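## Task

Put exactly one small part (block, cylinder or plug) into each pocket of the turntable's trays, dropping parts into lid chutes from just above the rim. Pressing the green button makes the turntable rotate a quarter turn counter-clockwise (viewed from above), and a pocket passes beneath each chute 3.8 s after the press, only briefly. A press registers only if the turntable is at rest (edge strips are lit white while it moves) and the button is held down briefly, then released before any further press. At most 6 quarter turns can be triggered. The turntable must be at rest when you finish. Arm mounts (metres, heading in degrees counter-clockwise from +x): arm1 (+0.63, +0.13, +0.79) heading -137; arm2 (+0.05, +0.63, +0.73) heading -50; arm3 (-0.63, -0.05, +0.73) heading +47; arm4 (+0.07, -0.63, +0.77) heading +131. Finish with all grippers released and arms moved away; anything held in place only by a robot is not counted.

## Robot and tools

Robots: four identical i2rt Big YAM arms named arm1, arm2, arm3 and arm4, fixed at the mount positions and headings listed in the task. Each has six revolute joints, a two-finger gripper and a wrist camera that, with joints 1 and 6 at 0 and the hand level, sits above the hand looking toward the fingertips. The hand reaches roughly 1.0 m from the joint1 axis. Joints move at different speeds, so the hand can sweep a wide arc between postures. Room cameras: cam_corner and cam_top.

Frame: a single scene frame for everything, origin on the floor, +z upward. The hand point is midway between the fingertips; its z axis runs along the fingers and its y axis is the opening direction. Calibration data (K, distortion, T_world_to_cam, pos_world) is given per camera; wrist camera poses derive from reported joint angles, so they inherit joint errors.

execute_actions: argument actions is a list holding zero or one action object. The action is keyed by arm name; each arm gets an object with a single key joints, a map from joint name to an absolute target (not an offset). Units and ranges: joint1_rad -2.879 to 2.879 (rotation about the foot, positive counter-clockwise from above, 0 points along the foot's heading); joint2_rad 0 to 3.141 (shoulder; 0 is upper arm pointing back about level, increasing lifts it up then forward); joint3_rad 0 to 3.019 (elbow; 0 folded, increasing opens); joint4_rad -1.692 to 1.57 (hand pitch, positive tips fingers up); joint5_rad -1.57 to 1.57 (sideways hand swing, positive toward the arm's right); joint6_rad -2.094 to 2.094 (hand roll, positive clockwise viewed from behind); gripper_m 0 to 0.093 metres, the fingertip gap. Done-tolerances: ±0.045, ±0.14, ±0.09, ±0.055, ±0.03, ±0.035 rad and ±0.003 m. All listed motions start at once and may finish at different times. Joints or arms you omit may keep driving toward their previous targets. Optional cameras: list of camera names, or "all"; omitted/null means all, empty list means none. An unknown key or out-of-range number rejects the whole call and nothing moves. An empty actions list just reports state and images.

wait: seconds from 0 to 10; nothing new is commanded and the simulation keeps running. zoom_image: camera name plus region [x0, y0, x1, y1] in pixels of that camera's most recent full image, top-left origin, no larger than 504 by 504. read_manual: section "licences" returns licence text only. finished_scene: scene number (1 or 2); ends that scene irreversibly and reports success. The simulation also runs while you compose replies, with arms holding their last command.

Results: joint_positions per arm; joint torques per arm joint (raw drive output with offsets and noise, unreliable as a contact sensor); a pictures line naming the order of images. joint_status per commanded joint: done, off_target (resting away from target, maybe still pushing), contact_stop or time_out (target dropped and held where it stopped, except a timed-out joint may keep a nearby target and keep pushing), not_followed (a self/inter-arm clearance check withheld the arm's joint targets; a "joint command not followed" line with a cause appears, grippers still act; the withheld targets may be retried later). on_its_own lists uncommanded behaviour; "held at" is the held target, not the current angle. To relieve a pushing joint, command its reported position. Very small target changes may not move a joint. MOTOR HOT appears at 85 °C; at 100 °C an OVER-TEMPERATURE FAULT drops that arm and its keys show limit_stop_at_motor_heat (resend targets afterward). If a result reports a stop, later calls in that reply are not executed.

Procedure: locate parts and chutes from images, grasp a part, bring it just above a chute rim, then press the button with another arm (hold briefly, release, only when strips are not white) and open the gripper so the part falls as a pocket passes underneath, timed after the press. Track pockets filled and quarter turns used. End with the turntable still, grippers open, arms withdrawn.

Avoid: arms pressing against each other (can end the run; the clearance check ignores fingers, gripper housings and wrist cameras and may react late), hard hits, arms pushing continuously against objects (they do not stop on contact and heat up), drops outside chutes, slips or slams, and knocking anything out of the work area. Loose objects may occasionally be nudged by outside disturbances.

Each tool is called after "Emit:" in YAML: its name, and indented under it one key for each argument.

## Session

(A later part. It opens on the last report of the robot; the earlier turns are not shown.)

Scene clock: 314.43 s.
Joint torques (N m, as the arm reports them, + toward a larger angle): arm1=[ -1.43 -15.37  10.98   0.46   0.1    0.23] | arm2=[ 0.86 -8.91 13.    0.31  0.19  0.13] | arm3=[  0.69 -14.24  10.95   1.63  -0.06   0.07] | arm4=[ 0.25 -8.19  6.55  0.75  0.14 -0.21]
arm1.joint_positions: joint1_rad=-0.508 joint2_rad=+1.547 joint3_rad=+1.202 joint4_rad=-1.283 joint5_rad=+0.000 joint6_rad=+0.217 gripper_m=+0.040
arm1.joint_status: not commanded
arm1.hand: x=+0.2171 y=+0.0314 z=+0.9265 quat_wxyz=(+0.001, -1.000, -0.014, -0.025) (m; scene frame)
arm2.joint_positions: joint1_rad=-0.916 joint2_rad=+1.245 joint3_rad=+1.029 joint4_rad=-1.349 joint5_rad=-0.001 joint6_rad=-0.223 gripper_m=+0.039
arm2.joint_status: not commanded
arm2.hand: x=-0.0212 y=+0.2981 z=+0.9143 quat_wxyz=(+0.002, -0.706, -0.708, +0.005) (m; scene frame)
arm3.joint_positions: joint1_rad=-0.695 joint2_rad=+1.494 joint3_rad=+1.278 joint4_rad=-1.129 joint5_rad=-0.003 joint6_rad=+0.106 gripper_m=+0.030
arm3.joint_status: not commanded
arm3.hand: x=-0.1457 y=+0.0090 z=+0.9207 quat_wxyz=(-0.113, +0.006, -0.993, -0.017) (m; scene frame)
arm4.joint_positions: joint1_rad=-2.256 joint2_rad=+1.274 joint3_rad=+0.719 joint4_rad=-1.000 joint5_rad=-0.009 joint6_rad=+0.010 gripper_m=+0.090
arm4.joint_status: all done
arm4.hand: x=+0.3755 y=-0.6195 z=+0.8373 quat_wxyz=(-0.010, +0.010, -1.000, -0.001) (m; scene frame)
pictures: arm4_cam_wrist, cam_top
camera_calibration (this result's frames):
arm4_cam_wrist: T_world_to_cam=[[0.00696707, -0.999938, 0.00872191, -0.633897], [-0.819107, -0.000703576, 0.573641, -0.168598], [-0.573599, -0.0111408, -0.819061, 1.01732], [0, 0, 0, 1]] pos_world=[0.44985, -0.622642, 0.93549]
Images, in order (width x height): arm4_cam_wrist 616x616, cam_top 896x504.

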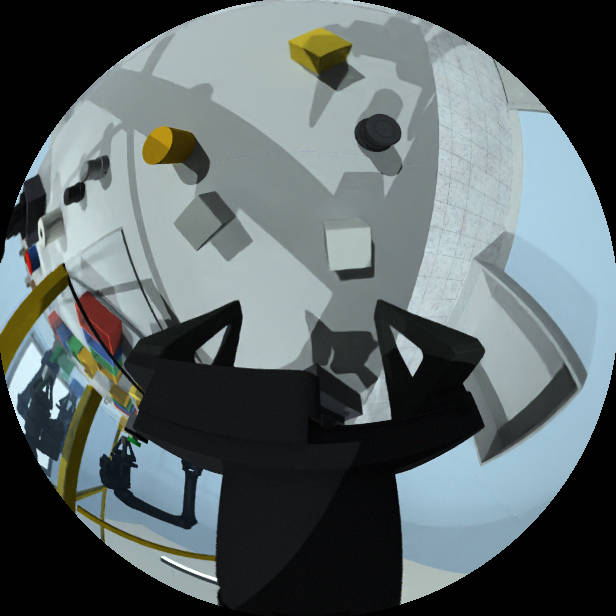

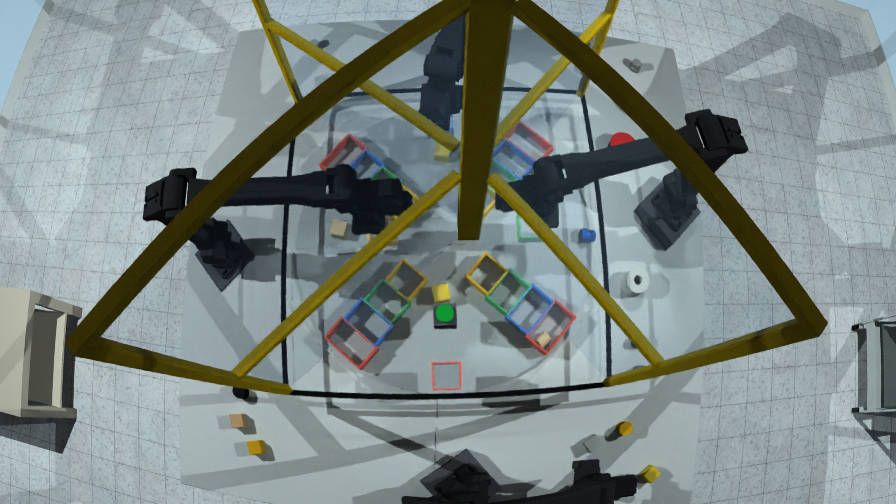

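Emit:
execute_actions:
  actions:
    - {"arm4":{"joints":{"joint1_rad":-2.4,"joint6_rad":-0.21,"joint4_rad":-0.9}}}
  cameras: []

Emit:
execute_actions:
  actions:
    - {"arm4":{"joints":{"joint2_rad":1.537,"joint3_rad":0.686,"joint4_rad":-0.685}}}
  cameras: ["arm4_cam_wrist"]

Scene clock: 325.73 s.
Joint torques (N m, as the arm reports them, + toward a larger angle): arm1=[ -1.39 -15.46  10.99   0.46   0.11   0.23] | arm2=[ 0.78 -9.14 12.95  0.32  0.18  0.13] | arm3=[  0.47 -14.19  11.02   1.61  -0.07   0.1 ] | arm4=[ 1.08 -7.87  6.87  0.98  0.12 -0.21]
arm1.joint_positions: joint1_rad=-0.508 joint2_rad=+1.547 joint3_rad=+1.202 joint4_rad=-1.283 joint5_rad=+0.000 joint6_rad=+0.217 gripper_m=+0.040
arm1.joint_status: not commanded
arm1.hand: x=+0.2171 y=+0.0314 z=+0.9265 quat_wxyz=(+0.001, -1.000, -0.014, -0.025) (m; scene frame)
arm2.joint_positions: joint1_rad=-0.916 joint2_rad=+1.245 joint3_rad=+1.029 joint4_rad=-1.349 joint5_rad=-0.001 joint6_rad=-0.223 gripper_m=+0.039
arm2.joint_status: not commanded
arm2.hand: x=-0.0212 y=+0.2981 z=+0.9143 quat_wxyz=(+0.002, -0.706, -0.708, +0.005) (m; scene frame)
arm3.joint_positions: joint1_rad=-0.695 joint2_rad=+1.494 joint3_rad=+1.278 joint4_rad=-1.129 joint5_rad=-0.003 joint6_rad=+0.106 gripper_m=+0.030
arm3.joint_status: not commanded
arm3.hand: x=-0.1457 y=+0.0090 z=+0.9207 quat_wxyz=(-0.113, +0.006, -0.993, -0.017) (m; scene frame)
arm4.joint_positions: joint1_rad=-2.405 joint2_rad=+1.274 joint3_rad=+0.719 joint4_rad=-0.916 joint5_rad=-0.009 joint6_rad=-0.199 gripper_m=+0.090
arm4.joint_status: all done
arm4.hand: x=+0.3941 y=-0.6670 z=+0.8389 quat_wxyz=(-0.053, +0.041, -0.998, +0.007) (m; scene frame)
pictures: none
No camera images: the call's "cameras" was empty. Leave "cameras" out to get every camera's image.

Scene clock: 326.77 s.
Joint torques (N m, as the arm reports them, + toward a larger angle): arm1=[ -1.47 -15.42  10.97   0.47   0.11   0.23] | arm2=[ 0.94 -8.73 12.99  0.37  0.2   0.14] | arm3=[  0.65 -13.81  11.01   1.6   -0.08   0.08] | arm4=[  0.89 -10.16   4.98   0.77   0.13  -0.21]
arm1.joint_positions: joint1_rad=-0.508 joint2_rad=+1.547 joint3_rad=+1.202 joint4_rad=-1.283 joint5_rad=+0.000 joint6_rad=+0.217 gripper_m=+0.040
arm1.joint_status: not commanded
arm1.hand: x=+0.2171 y=+0.0314 z=+0.9265 quat_wxyz=(+0.001, -1.000, -0.014, -0.025) (m; scene frame)
arm2.joint_positions: joint1_rad=-0.916 joint2_rad=+1.245 joint3_rad=+1.029 joint4_rad=-1.349 joint5_rad=-0.001 joint6_rad=-0.223 gripper_m=+0.039
arm2.joint_status: not commanded
arm2.hand: x=-0.0212 y=+0.2981 z=+0.9143 quat_wxyz=(+0.002, -0.706, -0.708, +0.005) (m; scene frame)
arm3.joint_positions: joint1_rad=-0.695 joint2_rad=+1.494 joint3_rad=+1.278 joint4_rad=-1.129 joint5_rad=-0.003 joint6_rad=+0.106 gripper_m=+0.030
arm3.joint_status: not commanded
arm3.hand: x=-0.1457 y=+0.0090 z=+0.9207 quat_wxyz=(-0.113, +0.006, -0.993, -0.017) (m; scene frame)
arm4.joint_positions: joint1_rad=-2.405 joint2_rad=+1.547 joint3_rad=+0.685 joint4_rad=-0.700 joint5_rad=-0.009 joint6_rad=-0.200 gripper_m=+0.090
arm4.joint_status: all done
arm4.hand: x=+0.4010 y=-0.6683 z=+0.7472 quat_wxyz=(-0.008, +0.041, -0.999, +0.000) (m; scene frame)
pictures: arm4_cam_wrist
camera_calibration (this result's frames):
arm4_cam_wrist: T_world_to_cam=[[0.0686924, -0.997575, 0.011245, -0.70722], [-0.814608, -0.0495792, 0.57789, -0.133713], [-0.57593, -0.0488569, -0.816037, 0.931143], [0, 0, 0, 1]] pos_world=[0.47593, -0.666642, 0.845072]
Images, in order (width x height): arm4_cam_wrist 616x616.

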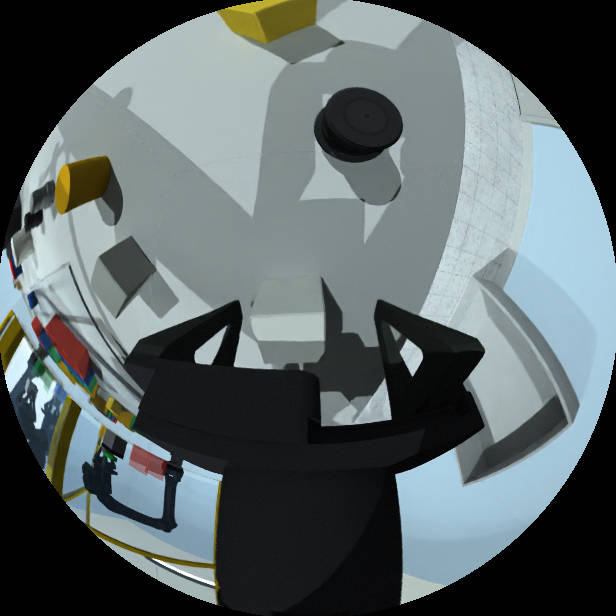

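Emit:
execute_actions:
  actions:
    - {"arm4":{"joints":{"joint1_rad":-2.37,"joint2_rad":1.58}}}
  cameras: []

Emit:
execute_actions:
  actions:
    - {"arm4":{"joints":{"gripper_m":0.015}}}
  cameras: []

Emit:
execute_actions:
  actions:
    - {"arm4":{"joints":{"joint2_rad":0.8,"joint3_rad":0.85,"joint4_rad":-1.55}}}
  cameras: []

Emit:
execute_actions:
  actions:
    - {"arm4":{"joints":{"joint1_rad":-0.585,"joint6_rad":0.15}}}
  cameras: []

Emit:
execute_actions:
  actions:
    - {"arm4":{"joints":{"joint2_rad":1.5,"joint3_rad":1.39,"joint4_rad":-1.375}}}
  cameras: ["arm4_cam_wrist"]

Scene clock: 336.90 s.
Joint torques (N m, as the arm reports them, + toward a larger angle): arm1=[ -1.5  -15.35  10.98   0.45   0.11   0.23] | arm2=[ 0.84 -8.81 13.02  0.31  0.17  0.14] | arm3=[  0.49 -14.31  11.     1.65  -0.04   0.07] | arm4=[ 1.17 -9.22  4.86  0.68  0.13 -0.21]
arm1.joint_positions: joint1_rad=-0.508 joint2_rad=+1.547 joint3_rad=+1.202 joint4_rad=-1.283 joint5_rad=+0.000 joint6_rad=+0.217 gripper_m=+0.040
arm1.joint_status: not commanded
arm1.hand: x=+0.2171 y=+0.0314 z=+0.9265 quat_wxyz=(+0.001, -1.000, -0.014, -0.025) (m; scene frame)
arm2.joint_positions: joint1_rad=-0.916 joint2_rad=+1.245 joint3_rad=+1.029 joint4_rad=-1.349 joint5_rad=-0.001 joint6_rad=-0.223 gripper_m=+0.039
arm2.joint_status: not commanded
arm2.hand: x=-0.0212 y=+0.2981 z=+0.9143 quat_wxyz=(+0.002, -0.706, -0.708, +0.005) (m; scene frame)
arm3.joint_positions: joint1_rad=-0.695 joint2_rad=+1.494 joint3_rad=+1.278 joint4_rad=-1.129 joint5_rad=-0.003 joint6_rad=+0.106 gripper_m=+0.030
arm3.joint_status: not commanded
arm3.hand: x=-0.1457 y=+0.0090 z=+0.9207 quat_wxyz=(-0.113, +0.006, -0.993, -0.017) (m; scene frame)
arm4.joint_positions: joint1_rad=-2.374 joint2_rad=+1.578 joint3_rad=+0.685 joint4_rad=-0.700 joint5_rad=-0.009 joint6_rad=-0.200 gripper_m=+0.090
arm4.joint_status: all done
arm4.hand: x=+0.3971 y=-0.6578 z=+0.7376 quat_wxyz=(+0.008, +0.056, -0.998, -0.003) (m; scene frame)
pictures: none
No camera images: the call's "cameras" was empty. Leave "cameras" out to get every camera's image.

Scene clock: 337.57 s.
Joint torques (N m, as the arm reports them, + toward a larger angle): arm1=[ -1.5  -15.48  10.98   0.45   0.11   0.23] | arm2=[ 1.08 -8.64 12.94  0.29  0.18  0.14] | arm3=[  0.85 -14.13  11.04   1.69  -0.04   0.08] | arm4=[ 1.29 -9.22  4.77  0.7   0.12 -0.2 ]
arm1.joint_positions: joint1_rad=-0.508 joint2_rad=+1.547 joint3_rad=+1.202 joint4_rad=-1.283 joint5_rad=+0.000 joint6_rad=+0.217 gripper_m=+0.040
arm1.joint_status: not commanded
arm1.hand: x=+0.2171 y=+0.0314 z=+0.9265 quat_wxyz=(+0.001, -1.000, -0.014, -0.025) (m; scene frame)
arm2.joint_positions: joint1_rad=-0.916 joint2_rad=+1.245 joint3_rad=+1.029 joint4_rad=-1.349 joint5_rad=-0.001 joint6_rad=-0.223 gripper_m=+0.039
arm2.joint_status: not commanded
arm2.hand: x=-0.0212 y=+0.2981 z=+0.9143 quat_wxyz=(+0.002, -0.706, -0.708, +0.005) (m; scene frame)
arm3.joint_positions: joint1_rad=-0.695 joint2_rad=+1.494 joint3_rad=+1.278 joint4_rad=-1.129 joint5_rad=-0.003 joint6_rad=+0.106 gripper_m=+0.030
arm3.joint_status: not commanded
arm3.hand: x=-0.1457 y=+0.0090 z=+0.9207 quat_wxyz=(-0.113, +0.006, -0.993, -0.017) (m; scene frame)
arm4.joint_positions: joint1_rad=-2.374 joint2_rad=+1.578 joint3_rad=+0.685 joint4_rad=-0.699 joint5_rad=-0.008 joint6_rad=-0.201 gripper_m=+0.039
arm4.joint_status: gripper_m off_target (ended at +0.039, target +0.015)
arm4.hand: x=+0.3972 y=-0.6578 z=+0.7375 quat_wxyz=(+0.008, +0.056, -0.998, -0.002) (m; scene frame)
pictures: none
No camera images: the call's "cameras" was empty. Leave "cameras" out to get every camera's image.

Scene clock: 339.00 s.
Joint torques (N m, as the arm reports them, + toward a larger angle): arm1=[ -1.57 -15.4   10.97   0.46   0.11   0.23] | arm2=[ 0.95 -8.92 12.98  0.35  0.19  0.16] | arm3=[  0.45 -14.26  11.05   1.62  -0.09   0.09] | arm4=[ 1.18 -2.2  10.26 -0.36  0.14 -0.18]
arm1.joint_positions: joint1_rad=-0.508 joint2_rad=+1.547 joint3_rad=+1.202 joint4_rad=-1.283 joint5_rad=+0.000 joint6_rad=+0.217 gripper_m=+0.040
arm1.joint_status: not commanded
arm1.hand: x=+0.2171 y=+0.0314 z=+0.9265 quat_wxyz=(+0.001, -1.000, -0.014, -0.025) (m; scene frame)
arm2.joint_positions: joint1_rad=-0.916 joint2_rad=+1.245 joint3_rad=+1.029 joint4_rad=-1.349 joint5_rad=-0.001 joint6_rad=-0.223 gripper_m=+0.039
arm2.joint_status: not commanded
arm2.hand: x=-0.0212 y=+0.2981 z=+0.9143 quat_wxyz=(+0.002, -0.706, -0.708, +0.005) (m; scene frame)
arm3.joint_positions: joint1_rad=-0.695 joint2_rad=+1.494 joint3_rad=+1.278 joint4_rad=-1.129 joint5_rad=-0.003 joint6_rad=+0.106 gripper_m=+0.030
arm3.joint_status: not commanded
arm3.hand: x=-0.1457 y=+0.0090 z=+0.9207 quat_wxyz=(-0.113, +0.006, -0.993, -0.017) (m; scene frame)
arm4.joint_positions: joint1_rad=-2.374 joint2_rad=+0.800 joint3_rad=+0.816 joint4_rad=-1.538 joint5_rad=-0.008 joint6_rad=-0.201 gripper_m=+0.039
arm4.joint_status: all done
arm4.hand: x=+0.2703 y=-0.6453 z=+0.9816 quat_wxyz=(-0.027, +0.057, -0.998, +0.003) (m; scene frame)
pictures: none
No camera images: the call's "cameras" was empty. Leave "cameras" out to get every camera's image.

Scene clock: 340.90 s.
Joint torques (N m, as the arm reports them, + toward a larger angle): arm1=[ -1.48 -15.48  10.98   0.46   0.1    0.23] | arm2=[ 0.73 -8.96 12.98  0.32  0.19  0.13] | arm3=[  0.6  -14.61  11.01   1.62  -0.08   0.08] | arm4=[ 0.82 -2.72 10.24 -0.36  0.13  0.03]
arm1.joint_positions: joint1_rad=-0.508 joint2_rad=+1.547 joint3_rad=+1.202 joint4_rad=-1.283 joint5_rad=+0.000 joint6_rad=+0.217 gripper_m=+0.040
arm1.joint_status: not commanded
arm1.hand: x=+0.2171 y=+0.0314 z=+0.9265 quat_wxyz=(+0.001, -1.000, -0.014, -0.025) (m; scene frame)
arm2.joint_positions: joint1_rad=-0.916 joint2_rad=+1.245 joint3_rad=+1.029 joint4_rad=-1.349 joint5_rad=-0.001 joint6_rad=-0.223 gripper_m=+0.039
arm2.joint_status: not commanded
arm2.hand: x=-0.0212 y=+0.2981 z=+0.9143 quat_wxyz=(+0.002, -0.706, -0.708, +0.005) (m; scene frame)
arm3.joint_positions: joint1_rad=-0.695 joint2_rad=+1.494 joint3_rad=+1.278 joint4_rad=-1.129 joint5_rad=-0.003 joint6_rad=+0.106 gripper_m=+0.030
arm3.joint_status: not commanded
arm3.hand: x=-0.1457 y=+0.0090 z=+0.9207 quat_wxyz=(-0.113, +0.006, -0.993, -0.017) (m; scene frame)
arm4.joint_positions: joint1_rad=-0.588 joint2_rad=+0.800 joint3_rad=+0.816 joint4_rad=-1.538 joint5_rad=-0.008 joint6_rad=+0.140 gripper_m=+0.039
arm4.joint_status: all done
arm4.hand: x=+0.0440 y=-0.4297 z=+0.9790 quat_wxyz=(-0.012, +0.702, -0.711, -0.018) (m; scene frame)
pictures: none
No camera images: the call's "cameras" was empty. Leave "cameras" out to get every camera's image.

Scene clock: 342.30 s.
Joint torques (N m, as the arm reports them, + toward a larger angle): arm1=[ -1.48 -15.43  10.97   0.46   0.11   0.23] | arm2=[ 1.01 -9.02 13.02  0.29  0.17  0.13] | arm3=[  0.48 -14.07  10.98   1.6   -0.06   0.07] | arm4=[  0.73 -14.25  12.34   0.38   0.13   0.02]
arm1.joint_positions: joint1_rad=-0.508 joint2_rad=+1.547 joint3_rad=+1.202 joint4_rad=-1.283 joint5_rad=+0.000 joint6_rad=+0.217 gripper_m=+0.040
arm1.joint_status: not commanded
arm1.hand: x=+0.2171 y=+0.0314 z=+0.9265 quat_wxyz=(+0.001, -1.000, -0.014, -0.025) (m; scene frame)
arm2.joint_positions: joint1_rad=-0.916 joint2_rad=+1.245 joint3_rad=+1.029 joint4_rad=-1.349 joint5_rad=-0.001 joint6_rad=-0.223 gripper_m=+0.039
arm2.joint_status: not commanded
arm2.hand: x=-0.0212 y=+0.2981 z=+0.9143 quat_wxyz=(+0.002, -0.706, -0.708, +0.005) (m; scene frame)
arm3.joint_positions: joint1_rad=-0.695 joint2_rad=+1.494 joint3_rad=+1.278 joint4_rad=-1.129 joint5_rad=-0.003 joint6_rad=+0.106 gripper_m=+0.030
arm3.joint_status: not commanded
arm3.hand: x=-0.1457 y=+0.0090 z=+0.9207 quat_wxyz=(-0.113, +0.006, -0.993, -0.017) (m; scene frame)
arm4.joint_positions: joint1_rad=-0.588 joint2_rad=+1.524 joint3_rad=+1.322 joint4_rad=-1.382 joint5_rad=-0.008 joint6_rad=+0.141 gripper_m=+0.039
arm4.joint_status: all done
arm4.hand: x=+0.0133 y=-0.1894 z=+0.9568 quat_wxyz=(+0.007, +0.702, -0.712, +0.007) (m; scene frame)
pictures: arm4_cam_wrist
camera_calibration (this result's frames):
arm4_cam_wrist: T_world_to_cam=[[0.999596, -0.0258994, 0.0116767, -0.0339327], [-0.0276744, -0.794751, 0.606305, -0.725668], [-0.00642283, -0.606383, -0.795147, 0.769092], [0, 0, 0, 1]] pos_world=[0.0187763, -0.111239, 1.05191]
Images, in order (width x height): arm4_cam_wrist 616x616.

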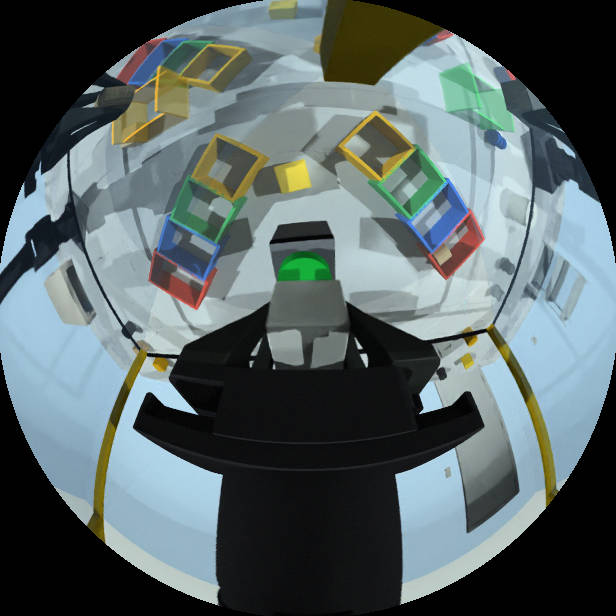

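Emit:
execute_actions:
  actions:
    - {"arm4":{"joints":{"joint2_rad":1.67}}}
  cameras: ["cam_top"]

Emit:
wait:
  seconds: 0.25

Emit:
execute_actions:
  actions:
    - {"arm4":{"joints":{"joint2_rad":1.2,"joint4_rad":-1.33,"joint1_rad":-0.548}}}
  cameras: []

Emit:
execute_actions:
  actions:
    - {"arm4":{"joints":{"joint3_rad":0.93}}}
  cameras: []

Emit:
execute_actions:
  actions:
    - {"arm1":{"joints":{"gripper_m":0.09}},"arm2":{"joints":{"gripper_m":0.09}},"arm3":{"joints":{"gripper_m":0.09}},"arm4":{"joints":{"gripper_m":0.09}}}
  cameras: ["arm1_cam_wrist","arm2_cam_wrist","arm4_cam_wrist"]

Emit:
execute_actions:
  actions:
    - {"arm1":{"joints":{"joint2_rad":0.8,"joint3_rad":0.85,"joint4_rad":-1.55}},"arm2":{"joints":{"joint2_rad":0.8,"joint3_rad":0.88,"joint4_rad":-1.55}},"arm3":{"joints":{"joint2_rad":0.8,"joint3_rad":0.88,"joint4_rad":-1.55}},"arm4":{"joints":{"joint2_rad":0.8,"joint3_rad":0.85,"joint4_rad":-1.55}}}
  cameras: []

Emit:
execute_actions:
  actions:
    - {"arm1":{"joints":{"joint1_rad":0.547,"joint6_rad":0}},"arm2":{"joints":{"joint1_rad":-2.29,"joint6_rad":0}},"arm3":{"joints":{"joint1_rad":-2.18,"joint6_rad":0}},"arm4":{"joints":{"joint1_rad":-2.4,"joint6_rad":0}}}
  cameras: []

Emit:
execute_actions:
  actions:
    - {"arm1":{"joints":{"joint2_rad":1.49,"joint3_rad":0.9,"joint4_rad":-0.925}},"arm2":{"joints":{"joint2_rad":1.71,"joint3_rad":1.36,"joint4_rad":-1.16}},"arm3":{"joints":{"joint2_rad":1.4,"joint3_rad":0.99,"joint4_rad":-1.1}},"arm4":{"joints":{"joint2_rad":1.635,"joint3_rad":1.145,"joint4_rad":-1.02}}}

Scene clock: 374.00 s.
Joint torques (N m, as the arm reports them, + toward a larger angle): arm1=[ -1.44 -15.38  10.96   0.46   0.11   0.23] | arm2=[ 1.05 -8.85 13.06  0.32  0.19  0.15] | arm3=[  1.03 -13.81  10.99   1.58  -0.04   0.08] | arm4=[ 1.16 -9.3   9.45  0.58  0.31  0.04]
arm1.joint_positions: joint1_rad=-0.508 joint2_rad=+1.547 joint3_rad=+1.202 joint4_rad=-1.283 joint5_rad=+0.000 joint6_rad=+0.217 gripper_m=+0.040
arm1.joint_status: not commanded
arm1.hand: x=+0.2171 y=+0.0314 z=+0.9265 quat_wxyz=(+0.001, -1.000, -0.014, -0.025) (m; scene frame)
arm2.joint_positions: joint1_rad=-0.916 joint2_rad=+1.245 joint3_rad=+1.029 joint4_rad=-1.349 joint5_rad=-0.001 joint6_rad=-0.223 gripper_m=+0.039
arm2.joint_status: not commanded
arm2.hand: x=-0.0212 y=+0.2981 z=+0.9143 quat_wxyz=(+0.002, -0.706, -0.708, +0.005) (m; scene frame)
arm3.joint_positions: joint1_rad=-0.695 joint2_rad=+1.494 joint3_rad=+1.278 joint4_rad=-1.129 joint5_rad=-0.003 joint6_rad=+0.106 gripper_m=+0.030
arm3.joint_status: not commanded
arm3.hand: x=-0.1457 y=+0.0090 z=+0.9207 quat_wxyz=(-0.113, +0.006, -0.993, -0.017) (m; scene frame)
arm4.joint_positions: joint1_rad=-0.590 joint2_rad=+1.617 joint3_rad=+1.359 joint4_rad=-1.388 joint5_rad=-0.012 joint6_rad=+0.141 gripper_m=+0.039
arm4.joint_status: all done
arm4.hand: x=+0.0117 y=-0.1749 z=+0.9299 quat_wxyz=(+0.028, +0.701, -0.712, +0.031) (m; scene frame)
pictures: cam_top
Images, in order (width x height): cam_top 896x504.

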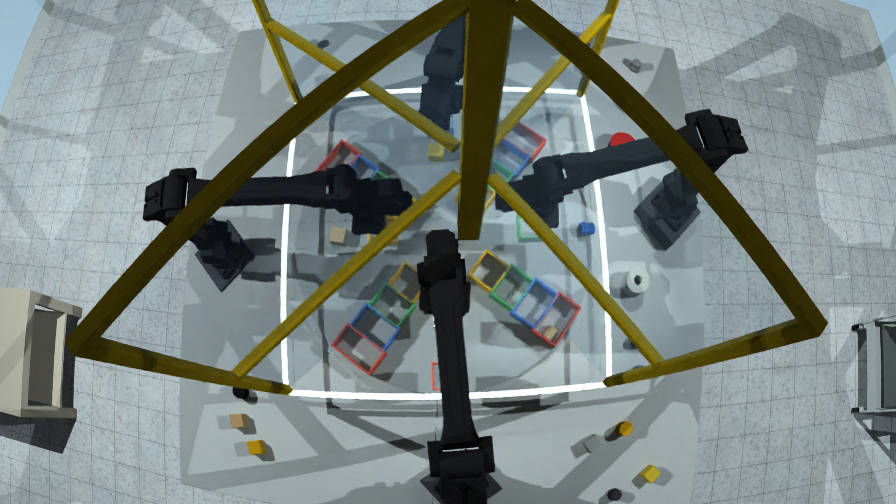

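Scene clock: 374.27 s.
Joint torques (N m, as the arm reports them, + toward a larger angle): arm1=[ -1.46 -15.37  10.97   0.46   0.11   0.23] | arm2=[ 0.94 -8.72 13.    0.32  0.18  0.15] | arm3=[  0.98 -14.23  11.07   1.63  -0.08   0.09] | arm4=[ 0.97 -8.97  9.58  0.59  0.32  0.  ]
arm1.joint_positions: joint1_rad=-0.508 joint2_rad=+1.547 joint3_rad=+1.202 joint4_rad=-1.283 joint5_rad=+0.000 joint6_rad=+0.217 gripper_m=+0.040
arm1.joint_status: not commanded
arm1.hand: x=+0.2171 y=+0.0314 z=+0.9265 quat_wxyz=(+0.001, -1.000, -0.014, -0.025) (m; scene frame)
arm2.joint_positions: joint1_rad=-0.916 joint2_rad=+1.245 joint3_rad=+1.029 joint4_rad=-1.349 joint5_rad=-0.001 joint6_rad=-0.223 gripper_m=+0.039
arm2.joint_status: not commanded
arm2.hand: x=-0.0212 y=+0.2981 z=+0.9143 quat_wxyz=(+0.002, -0.706, -0.708, +0.005) (m; scene frame)
arm3.joint_positions: joint1_rad=-0.695 joint2_rad=+1.494 joint3_rad=+1.278 joint4_rad=-1.129 joint5_rad=-0.003 joint6_rad=+0.106 gripper_m=+0.030
arm3.joint_status: not commanded
arm3.hand: x=-0.1457 y=+0.0090 z=+0.9207 quat_wxyz=(-0.113, +0.006, -0.993, -0.017) (m; scene frame)
arm4.joint_positions: joint1_rad=-0.590 joint2_rad=+1.617 joint3_rad=+1.359 joint4_rad=-1.388 joint5_rad=-0.012 joint6_rad=+0.141 gripper_m=+0.039
arm4.joint_status: all done
arm4.hand: x=+0.0117 y=-0.1749 z=+0.9299 quat_wxyz=(+0.028, +0.701, -0.712, +0.031) (m; scene frame)
wait: 0.27 s; no rest
pictures: arm1_cam_wrist, arm2_cam_wrist, arm3_cam_wrist, arm4_cam_wrist, cam_corner, cam_top
camera_calibration (this result's frames):
arm1_cam_wrist: T_world_to_cam=[[-0.0180742, 0.999663, 0.0186079, -0.049624], [0.773278, 0.00217853, 0.634064, -0.753371], [0.63381, 0.0258493, -0.773057, 0.699751], [0, 0, 0, 1]] pos_world=[0.138159, 0.0331605, 1.01956]
arm2_cam_wrist: T_world_to_cam=[[-0.999949, 0.0099586, 0.00136344, -0.0214377], [0.00889398, 0.813422, 0.581606, -0.770335], [0.00468293, 0.581588, -0.81347, 0.694304], [0, 0, 0, 1]] pos_world=[-0.0178367, 0.223022, 1.01286]
arm3_cam_wrist: T_world_to_cam=[[0.0151039, -0.999706, -0.0189457, 0.0291114], [-0.920792, -0.0212927, 0.389473, -0.485711], [-0.389762, 0.0115625, -0.920843, 0.918488], [0, 0, 0, 1]] pos_world=[-0.0896868, 0.00814078, 1.03551]
arm4_cam_wrist: T_world_to_cam=[[0.999482, -0.0274313, 0.0168205, -0.0366584], [-0.0317412, -0.754681, 0.655323, -0.736469], [-0.00528227, -0.655518, -0.755161, 0.710705], [0, 0, 0, 1]] pos_world=[0.0170171, -0.0909252, 1.01994]
Images, in order (width x height): arm1_cam_wrist 616x616, arm2_cam_wrist 616x616, arm3_cam_wrist 616x616, arm4_cam_wrist 616x616, cam_corner 896x504, cam_top 896x504.

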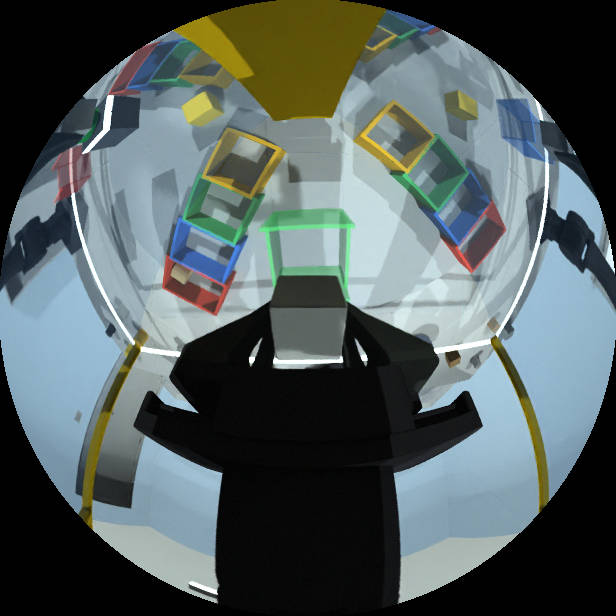

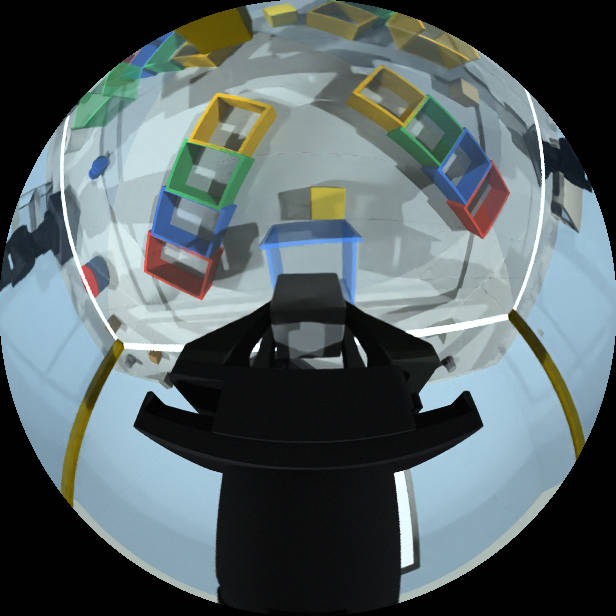

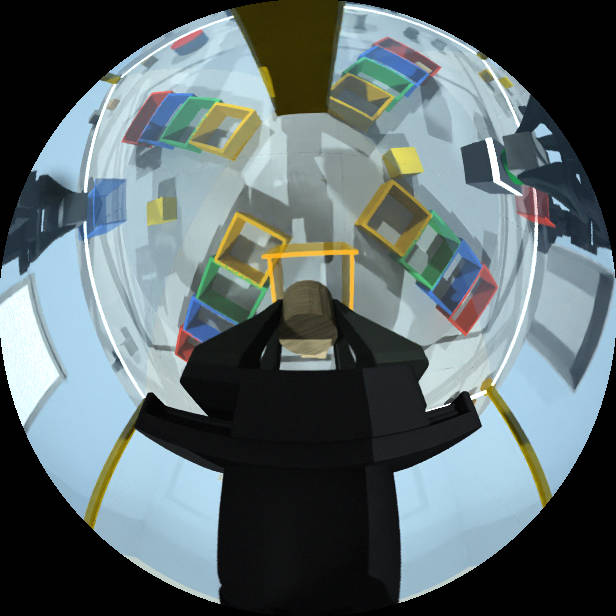

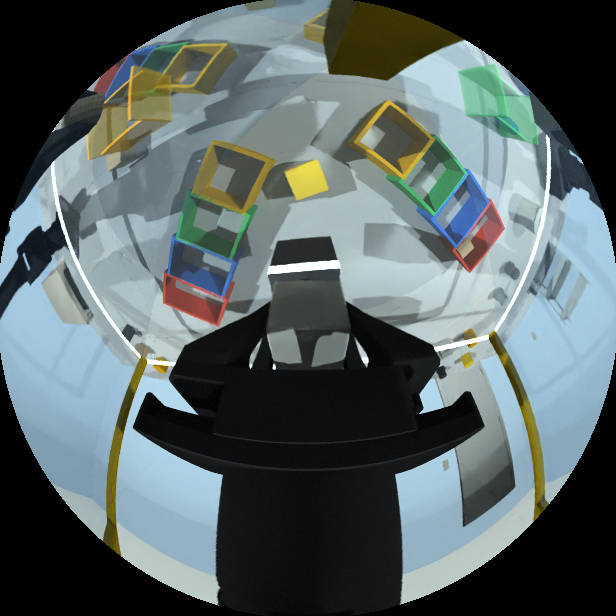

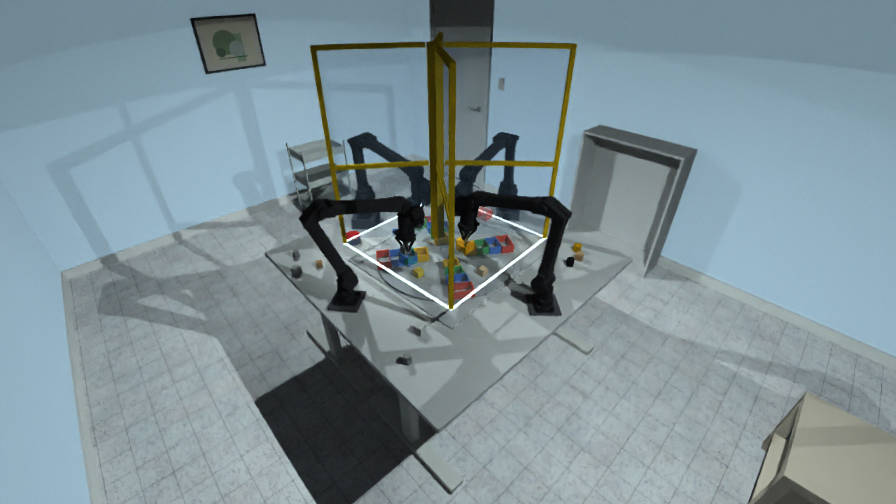

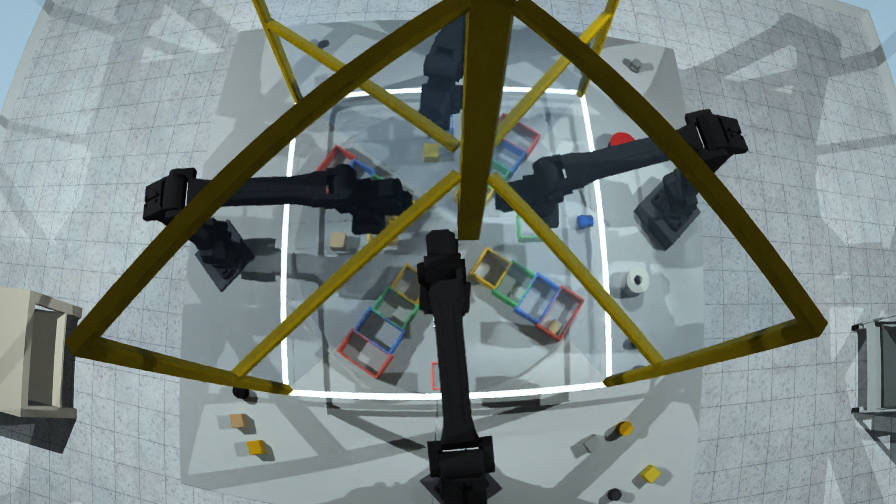

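Scene clock: 375.70 s.
Joint torques (N m, as the arm reports them, + toward a larger angle): arm1=[ -1.5  -15.4   10.97   0.47   0.1    0.23] | arm2=[ 1.09 -8.94 13.    0.35  0.19  0.16] | arm3=[  0.82 -13.88  10.98   1.64  -0.04   0.09] | arm4=[ 0.51 -9.82 10.4   1.32  0.2   0.01]
arm1.joint_positions: joint1_rad=-0.508 joint2_rad=+1.547 joint3_rad=+1.202 joint4_rad=-1.283 joint5_rad=+0.000 joint6_rad=+0.217 gripper_m=+0.040
arm1.joint_status: not commanded
arm1.hand: x=+0.2171 y=+0.0314 z=+0.9265 quat_wxyz=(+0.001, -1.000, -0.014, -0.025) (m; scene frame)
arm2.joint_positions: joint1_rad=-0.916 joint2_rad=+1.245 joint3_rad=+1.029 joint4_rad=-1.349 joint5_rad=-0.001 joint6_rad=-0.223 gripper_m=+0.039
arm2.joint_status: not commanded
arm2.hand: x=-0.0212 y=+0.2981 z=+0.9143 quat_wxyz=(+0.002, -0.706, -0.708, +0.005) (m; scene frame)
arm3.joint_positions: joint1_rad=-0.695 joint2_rad=+1.494 joint3_rad=+1.278 joint4_rad=-1.129 joint5_rad=-0.003 joint6_rad=+0.106 gripper_m=+0.030
arm3.joint_status: not commanded
arm3.hand: x=-0.1457 y=+0.0090 z=+0.9207 quat_wxyz=(-0.113, +0.006, -0.993, -0.017) (m; scene frame)
arm4.joint_positions: joint1_rad=-0.547 joint2_rad=+1.210 joint3_rad=+1.359 joint4_rad=-1.341 joint5_rad=-0.010 joint6_rad=+0.141 gripper_m=+0.039
arm4.joint_status: all done
arm4.hand: x=-0.0023 y=-0.2138 z=+1.1041 quat_wxyz=(-0.106, +0.706, -0.684, -0.151) (m; scene frame)
pictures: none
No camera images: the call's "cameras" was empty. Leave "cameras" out to get every camera's image.

Scene clock: 376.83 s.
Joint torques (N m, as the arm reports them, + toward a larger angle): arm1=[ -1.47 -15.4   10.97   0.45   0.1    0.23] | arm2=[ 0.99 -8.81 12.99  0.31  0.18  0.16] | arm3=[  0.47 -14.41  11.01   1.66  -0.06   0.08] | arm4=[ 0.69 -8.24  7.8   0.34  0.2   0.04]
arm1.joint_positions: joint1_rad=-0.508 joint2_rad=+1.547 joint3_rad=+1.202 joint4_rad=-1.283 joint5_rad=+0.000 joint6_rad=+0.217 gripper_m=+0.040
arm1.joint_status: not commanded
arm1.hand: x=+0.2171 y=+0.0314 z=+0.9265 quat_wxyz=(+0.001, -1.000, -0.014, -0.025) (m; scene frame)
arm2.joint_positions: joint1_rad=-0.916 joint2_rad=+1.245 joint3_rad=+1.029 joint4_rad=-1.349 joint5_rad=-0.001 joint6_rad=-0.223 gripper_m=+0.039
arm2.joint_status: not commanded
arm2.hand: x=-0.0212 y=+0.2981 z=+0.9143 quat_wxyz=(+0.002, -0.706, -0.708, +0.005) (m; scene frame)
arm3.joint_positions: joint1_rad=-0.695 joint2_rad=+1.494 joint3_rad=+1.278 joint4_rad=-1.129 joint5_rad=-0.003 joint6_rad=+0.106 gripper_m=+0.030
arm3.joint_status: not commanded
arm3.hand: x=-0.1457 y=+0.0090 z=+0.9207 quat_wxyz=(-0.113, +0.006, -0.993, -0.017) (m; scene frame)
arm4.joint_positions: joint1_rad=-0.547 joint2_rad=+1.208 joint3_rad=+0.923 joint4_rad=-1.338 joint5_rad=-0.010 joint6_rad=+0.141 gripper_m=+0.039
arm4.joint_status: all done
arm4.hand: x=+0.0181 y=-0.3291 z=+0.9240 quat_wxyz=(+0.020, +0.717, -0.697, +0.022) (m; scene frame)
pictures: none
No camera images: the call's "cameras" was empty. Leave "cameras" out to get every camera's image.

Scene clock: 377.53 s.
Joint torques (N m, as the arm reports them, + toward a larger angle): arm1=[ -1.5  -15.45  11.     0.47   0.11   0.22] | arm2=[ 0.87 -8.77 13.03  0.32  0.18  0.14] | arm3=[  0.94 -14.18  10.99   1.58  -0.07   0.11] | arm4=[ 0.29 -8.07  7.75  0.38  0.24  0.01]
arm1.joint_positions: joint1_rad=-0.508 joint2_rad=+1.547 joint3_rad=+1.202 joint4_rad=-1.283 joint5_rad=+0.000 joint6_rad=+0.217 gripper_m=+0.090
arm1.joint_status: all done
arm1.hand: x=+0.2171 y=+0.0314 z=+0.9265 quat_wxyz=(+0.001, -1.000, -0.014, -0.025) (m; scene frame)
arm2.joint_positions: joint1_rad=-0.916 joint2_rad=+1.245 joint3_rad=+1.029 joint4_rad=-1.349 joint5_rad=-0.001 joint6_rad=-0.223 gripper_m=+0.090
arm2.joint_status: all done
arm2.hand: x=-0.0212 y=+0.2981 z=+0.9143 quat_wxyz=(+0.002, -0.706, -0.708, +0.005) (m; scene frame)
arm3.joint_positions: joint1_rad=-0.695 joint2_rad=+1.494 joint3_rad=+1.278 joint4_rad=-1.129 joint5_rad=-0.003 joint6_rad=+0.107 gripper_m=+0.090
arm3.joint_status: all done
arm3.hand: x=-0.1457 y=+0.0090 z=+0.9207 quat_wxyz=(-0.113, +0.005, -0.993, -0.017) (m; scene frame)
arm4.joint_positions: joint1_rad=-0.547 joint2_rad=+1.208 joint3_rad=+0.923 joint4_rad=-1.338 joint5_rad=-0.010 joint6_rad=+0.141 gripper_m=+0.090
arm4.joint_status: all done
arm4.hand: x=+0.0181 y=-0.3291 z=+0.9240 quat_wxyz=(+0.020, +0.716, -0.697, +0.022) (m; scene frame)
pictures: arm1_cam_wrist, arm2_cam_wrist, arm4_cam_wrist
camera_calibration (this result's frames):
arm1_cam_wrist: T_world_to_cam=[[-0.0176933, 0.99967, 0.0186271, -0.0497247], [0.773279, 0.00187176, 0.634063, -0.753361], [0.633819, 0.0256226, -0.773057, 0.699756], [0, 0, 0, 1]] pos_world=[0.13816, 0.0331888, 1.01956]
arm2_cam_wrist: T_world_to_cam=[[-0.999946, 0.01034, 0.00136176, -0.0215498], [0.00920331, 0.813421, 0.581602, -0.770325], [0.0049061, 0.581583, -0.813472, 0.694312], [0, 0, 0, 1]] pos_world=[-0.0178655, 0.223021, 1.01286]
arm4_cam_wrist: T_world_to_cam=[[0.999769, 0.0155364, 0.0148558, -0.031278], [0.00250071, -0.770469, 0.637472, -0.838047], [0.0213499, -0.637288, -0.77033, 0.624756], [0, 0, 0, 1]] pos_world=[0.020028, -0.247054, 1.01596]
Images, in order (width x height): arm1_cam_wrist 616x616, arm2_cam_wrist 616x616, arm4_cam_wrist 616x616.

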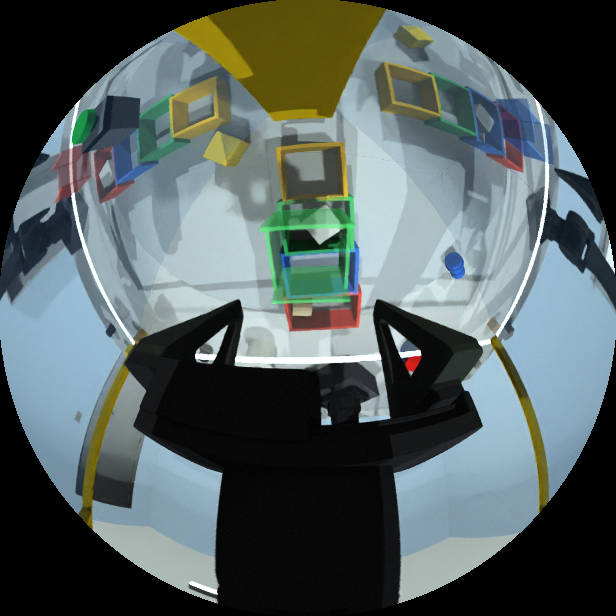

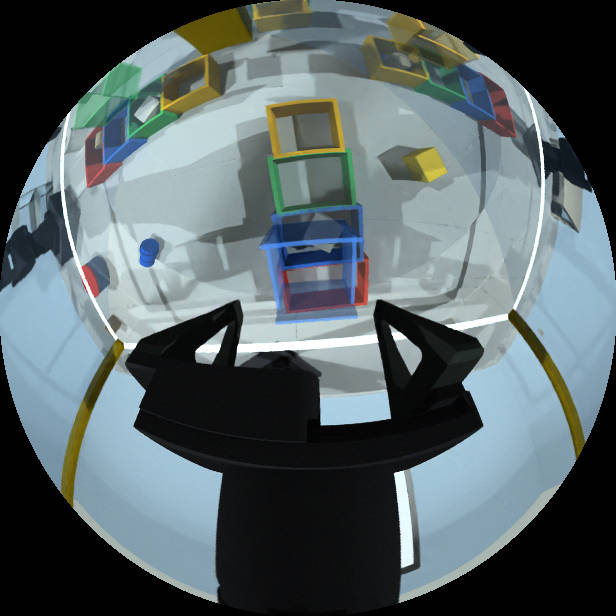

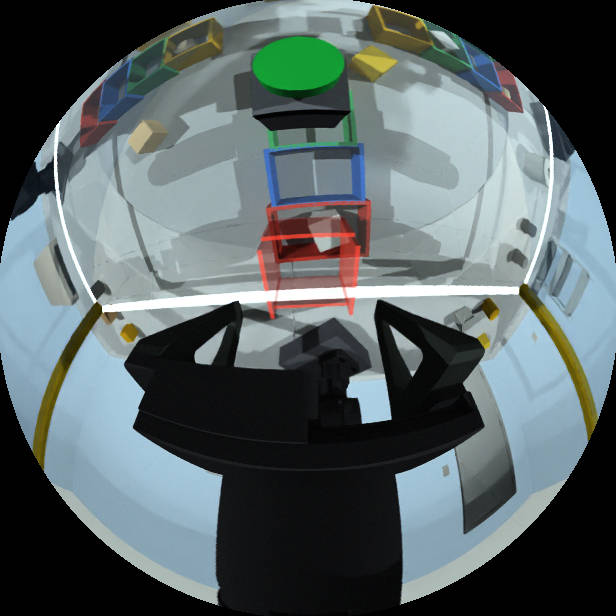

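Scene clock: 378.87 s.
Joint torques (N m, as the arm reports them, + toward a larger angle): arm1=[-1.52 -0.92  9.51 -0.04  0.11  0.22] | arm2=[ 0.87 -1.92  9.58  0.17  0.19  0.14] | arm3=[ 0.83 -1.19  7.65  0.35 -0.06  0.1 ] | arm4=[ 0.58 -1.8   8.44 -0.33  0.24 -0.01]
arm1.joint_positions: joint1_rad=-0.508 joint2_rad=+0.795 joint3_rad=+0.848 joint4_rad=-1.540 joint5_rad=+0.000 joint6_rad=+0.217 gripper_m=+0.090
arm1.joint_status: all done
arm1.hand: x=+0.4300 y=+0.0856 z=+1.0128 quat_wxyz=(-0.015, -0.999, -0.014, +0.044) (m; scene frame)
arm2.joint_positions: joint1_rad=-0.916 joint2_rad=+0.789 joint3_rad=+0.883 joint4_rad=-1.545 joint5_rad=-0.001 joint6_rad=-0.223 gripper_m=+0.090
arm2.joint_status: all done
arm2.hand: x=+0.0070 y=+0.4217 z=+0.9696 quat_wxyz=(-0.028, -0.705, -0.707, +0.053) (m; scene frame)
arm3.joint_positions: joint1_rad=-0.695 joint2_rad=+0.794 joint3_rad=+0.885 joint4_rad=-1.539 joint5_rad=-0.003 joint6_rad=+0.107 gripper_m=+0.090
arm3.joint_status: all done
arm3.hand: x=-0.4172 y=-0.0234 z=+0.9667 quat_wxyz=(-0.062, +0.005, -0.998, -0.011) (m; scene frame)
arm4.joint_positions: joint1_rad=-0.547 joint2_rad=+0.793 joint3_rad=+0.842 joint4_rad=-1.540 joint5_rad=-0.010 joint6_rad=+0.141 gripper_m=+0.090
arm4.joint_status: all done
arm4.hand: x=+0.0344 y=-0.4262 z=+0.9905 quat_wxyz=(-0.019, +0.717, -0.697, -0.031) (m; scene frame)
pictures: none
No camera images: the call's "cameras" was empty. Leave "cameras" out to get every camera's image.

Scene clock: 380.80 s.
Joint torques (N m, as the arm reports them, + toward a larger angle): arm1=[ 0.   -0.86  9.58 -0.03  0.1  -0.02] | arm2=[ 0.13 -1.88  9.57  0.2   0.16  0.13] | arm3=[ 0.84 -1.77  7.69  0.2  -0.07 -0.09] | arm4=[ 0.65 -1.86  8.34 -0.2   0.16 -0.21]
arm1.joint_positions: joint1_rad=+0.537 joint2_rad=+0.795 joint3_rad=+0.848 joint4_rad=-1.540 joint5_rad=+0.000 joint6_rad=+0.013 gripper_m=+0.090
arm1.joint_status: all done
arm1.hand: x=+0.5733 y=-0.0635 z=+1.0138 quat_wxyz=(-0.029, -0.802, -0.596, +0.039) (m; scene frame)
arm2.joint_positions: joint1_rad=-2.285 joint2_rad=+0.789 joint3_rad=+0.883 joint4_rad=-1.545 joint5_rad=+0.000 joint6_rad=-0.013 gripper_m=+0.090
arm2.joint_status: all done
arm2.hand: x=-0.1592 y=+0.6336 z=+0.9719 quat_wxyz=(+0.002, -0.998, +0.002, +0.065) (m; scene frame)
arm3.joint_positions: joint1_rad=-2.171 joint2_rad=+0.796 joint3_rad=+0.885 joint4_rad=-1.539 joint5_rad=-0.003 joint6_rad=+0.009 gripper_m=+0.090
arm3.joint_status: all done
arm3.hand: x=-0.5855 y=-0.2592 z=+0.9645 quat_wxyz=(-0.048, -0.631, -0.774, +0.033) (m; scene frame)
arm4.joint_positions: joint1_rad=-2.396 joint2_rad=+0.795 joint3_rad=+0.842 joint4_rad=-1.540 joint5_rad=-0.009 joint6_rad=+0.010 gripper_m=+0.090
arm4.joint_status: all done
arm4.hand: x=+0.2749 y=-0.6502 z=+0.9928 quat_wxyz=(-0.042, -0.060, -0.997, +0.001) (m; scene frame)
pictures: none
No camera images: the call's "cameras" was empty. Leave "cameras" out to get every camera's image.

Scene clock: 382.53 s.
Joint torques (N m, as the arm reports them, + toward a larger angle): arm1=[ -0.04 -11.56  10.9    0.91   0.1   -0.01] | arm2=[  0.17 -14.77  11.93   0.25   0.17   0.14] | arm3=[  0.8  -10.93   9.41   1.23  -0.09  -0.1 ] | arm4=[  0.27 -14.34   8.16   0.82   0.16  -0.21]
arm1.joint_positions: joint1_rad=+0.537 joint2_rad=+1.492 joint3_rad=+0.859 joint4_rad=-0.940 joint5_rad=+0.000 joint6_rad=+0.013 gripper_m=+0.090
arm1.joint_status: all done
arm1.hand: x=+0.5280 y=-0.2194 z=+0.8335 quat_wxyz=(-0.002, -0.803, -0.596, +0.005) (m; scene frame)
arm2.joint_positions: joint1_rad=-2.285 joint2_rad=+1.723 joint3_rad=+1.327 joint4_rad=-1.163 joint5_rad=+0.000 joint6_rad=-0.013 gripper_m=+0.090
arm2.joint_status: all done
arm2.hand: x=-0.4494 y=+0.6392 z=+0.8374 quat_wxyz=(+0.001, -1.000, +0.002, +0.011) (m; scene frame)
arm3.joint_positions: joint1_rad=-2.171 joint2_rad=+1.409 joint3_rad=+0.955 joint4_rad=-1.114 joint5_rad=-0.003 joint6_rad=+0.009 gripper_m=+0.090
arm3.joint_status: all done
arm3.hand: x=-0.5521 y=-0.4116 z=+0.8273 quat_wxyz=(-0.002, -0.632, -0.775, -0.003) (m; scene frame)
arm4.joint_positions: joint1_rad=-2.396 joint2_rad=+1.652 joint3_rad=+1.122 joint4_rad=-1.034 joint5_rad=-0.009 joint6_rad=+0.010 gripper_m=+0.090
arm4.joint_status: all done
arm4.hand: x=+0.5201 y=-0.6782 z=+0.8365 quat_wxyz=(-0.007, -0.060, -0.998, -0.001) (m; scene frame)
pictures: arm1_cam_wrist, arm2_cam_wrist, arm3_cam_wrist, arm4_cam_wrist, cam_corner, cam_top
camera_calibration (this result's frames):
arm1_cam_wrist: T_world_to_cam=[[-0.953755, 0.300014, 0.0185413, 0.549057], [0.253504, 0.769686, 0.585935, -0.451233], [0.161518, 0.563539, -0.810146, 0.835554], [0, 0, 0, 1]] pos_world=[0.503098, -0.288285, 0.931134]
arm2_cam_wrist: T_world_to_cam=[[0.0179419, 0.999812, -0.00729167, -0.620911], [0.823681, -0.0106464, 0.566954, -0.0940093], [0.56677, -0.0161782, -0.823718, 1.07863], [0, 0, 0, 1]] pos_world=[-0.522763, 0.637244, 0.937261]
arm3_cam_wrist: T_world_to_cam=[[-0.978847, -0.204534, 0.00491366, -0.628179], [-0.162559, 0.792101, 0.588345, -0.243644], [-0.124229, 0.575101, -0.808595, 0.964579], [0, 0, 0, 1]] pos_world=[-0.534669, -0.490224, 0.926387]
arm4_cam_wrist: T_world_to_cam=[[-0.132618, -0.991134, 0.00810323, -0.614563], [-0.806681, 0.112681, 0.580145, 0.0152418], [-0.575915, 0.070401, -0.814473, 1.15163], [0, 0, 0, 1]] pos_world=[0.594034, -0.691908, 0.934109]
Images, in order (width x height): arm1_cam_wrist 616x616, arm2_cam_wrist 616x616, arm3_cam_wrist 616x616, arm4_cam_wrist 616x616, cam_corner 896x504, cam_top 896x504.

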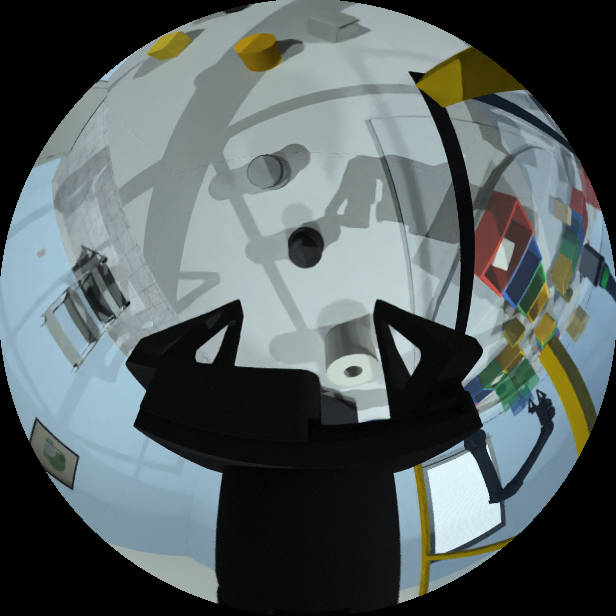

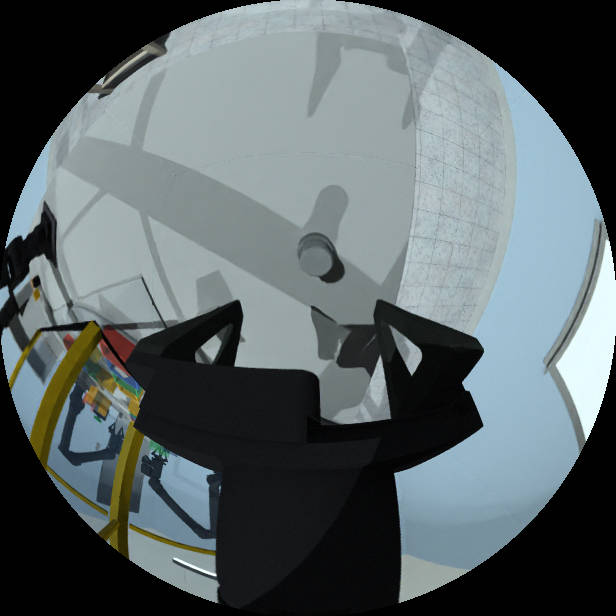

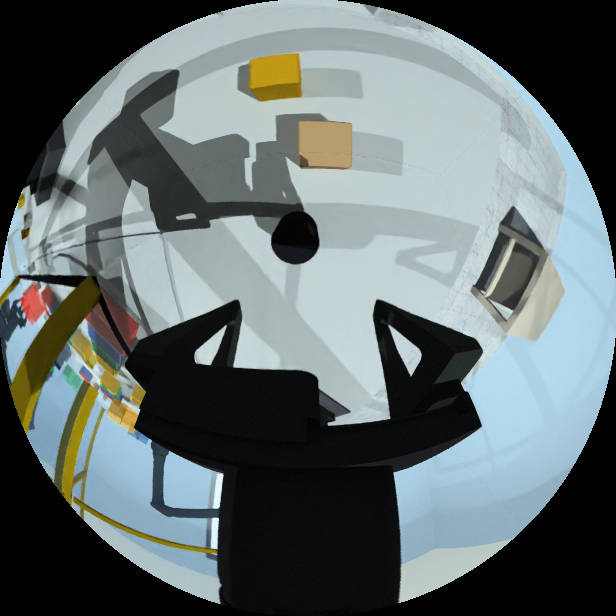

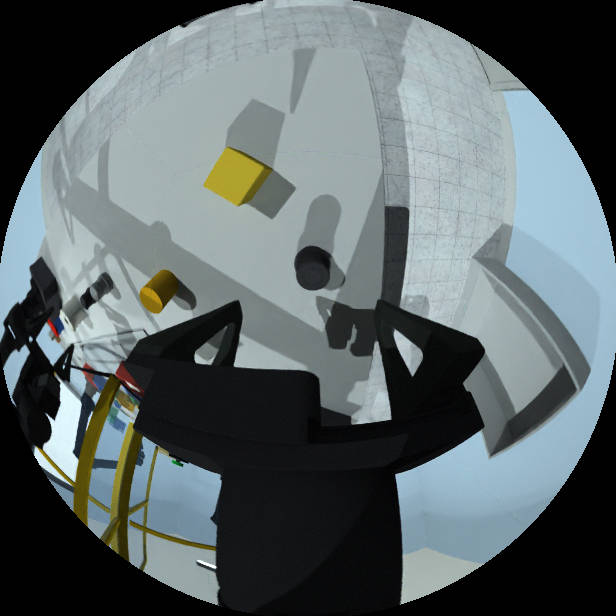

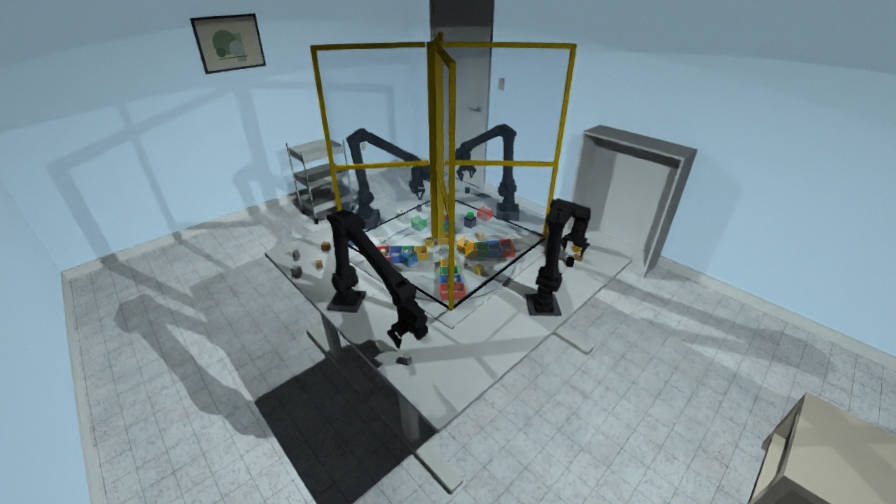

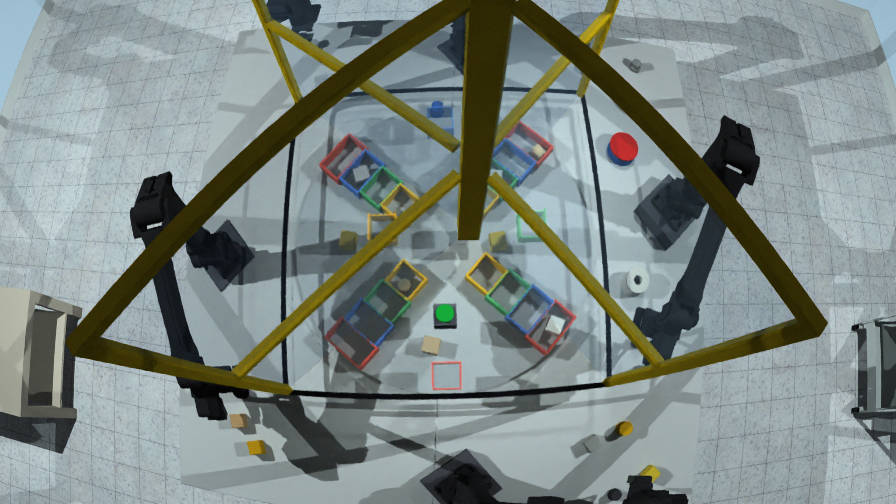

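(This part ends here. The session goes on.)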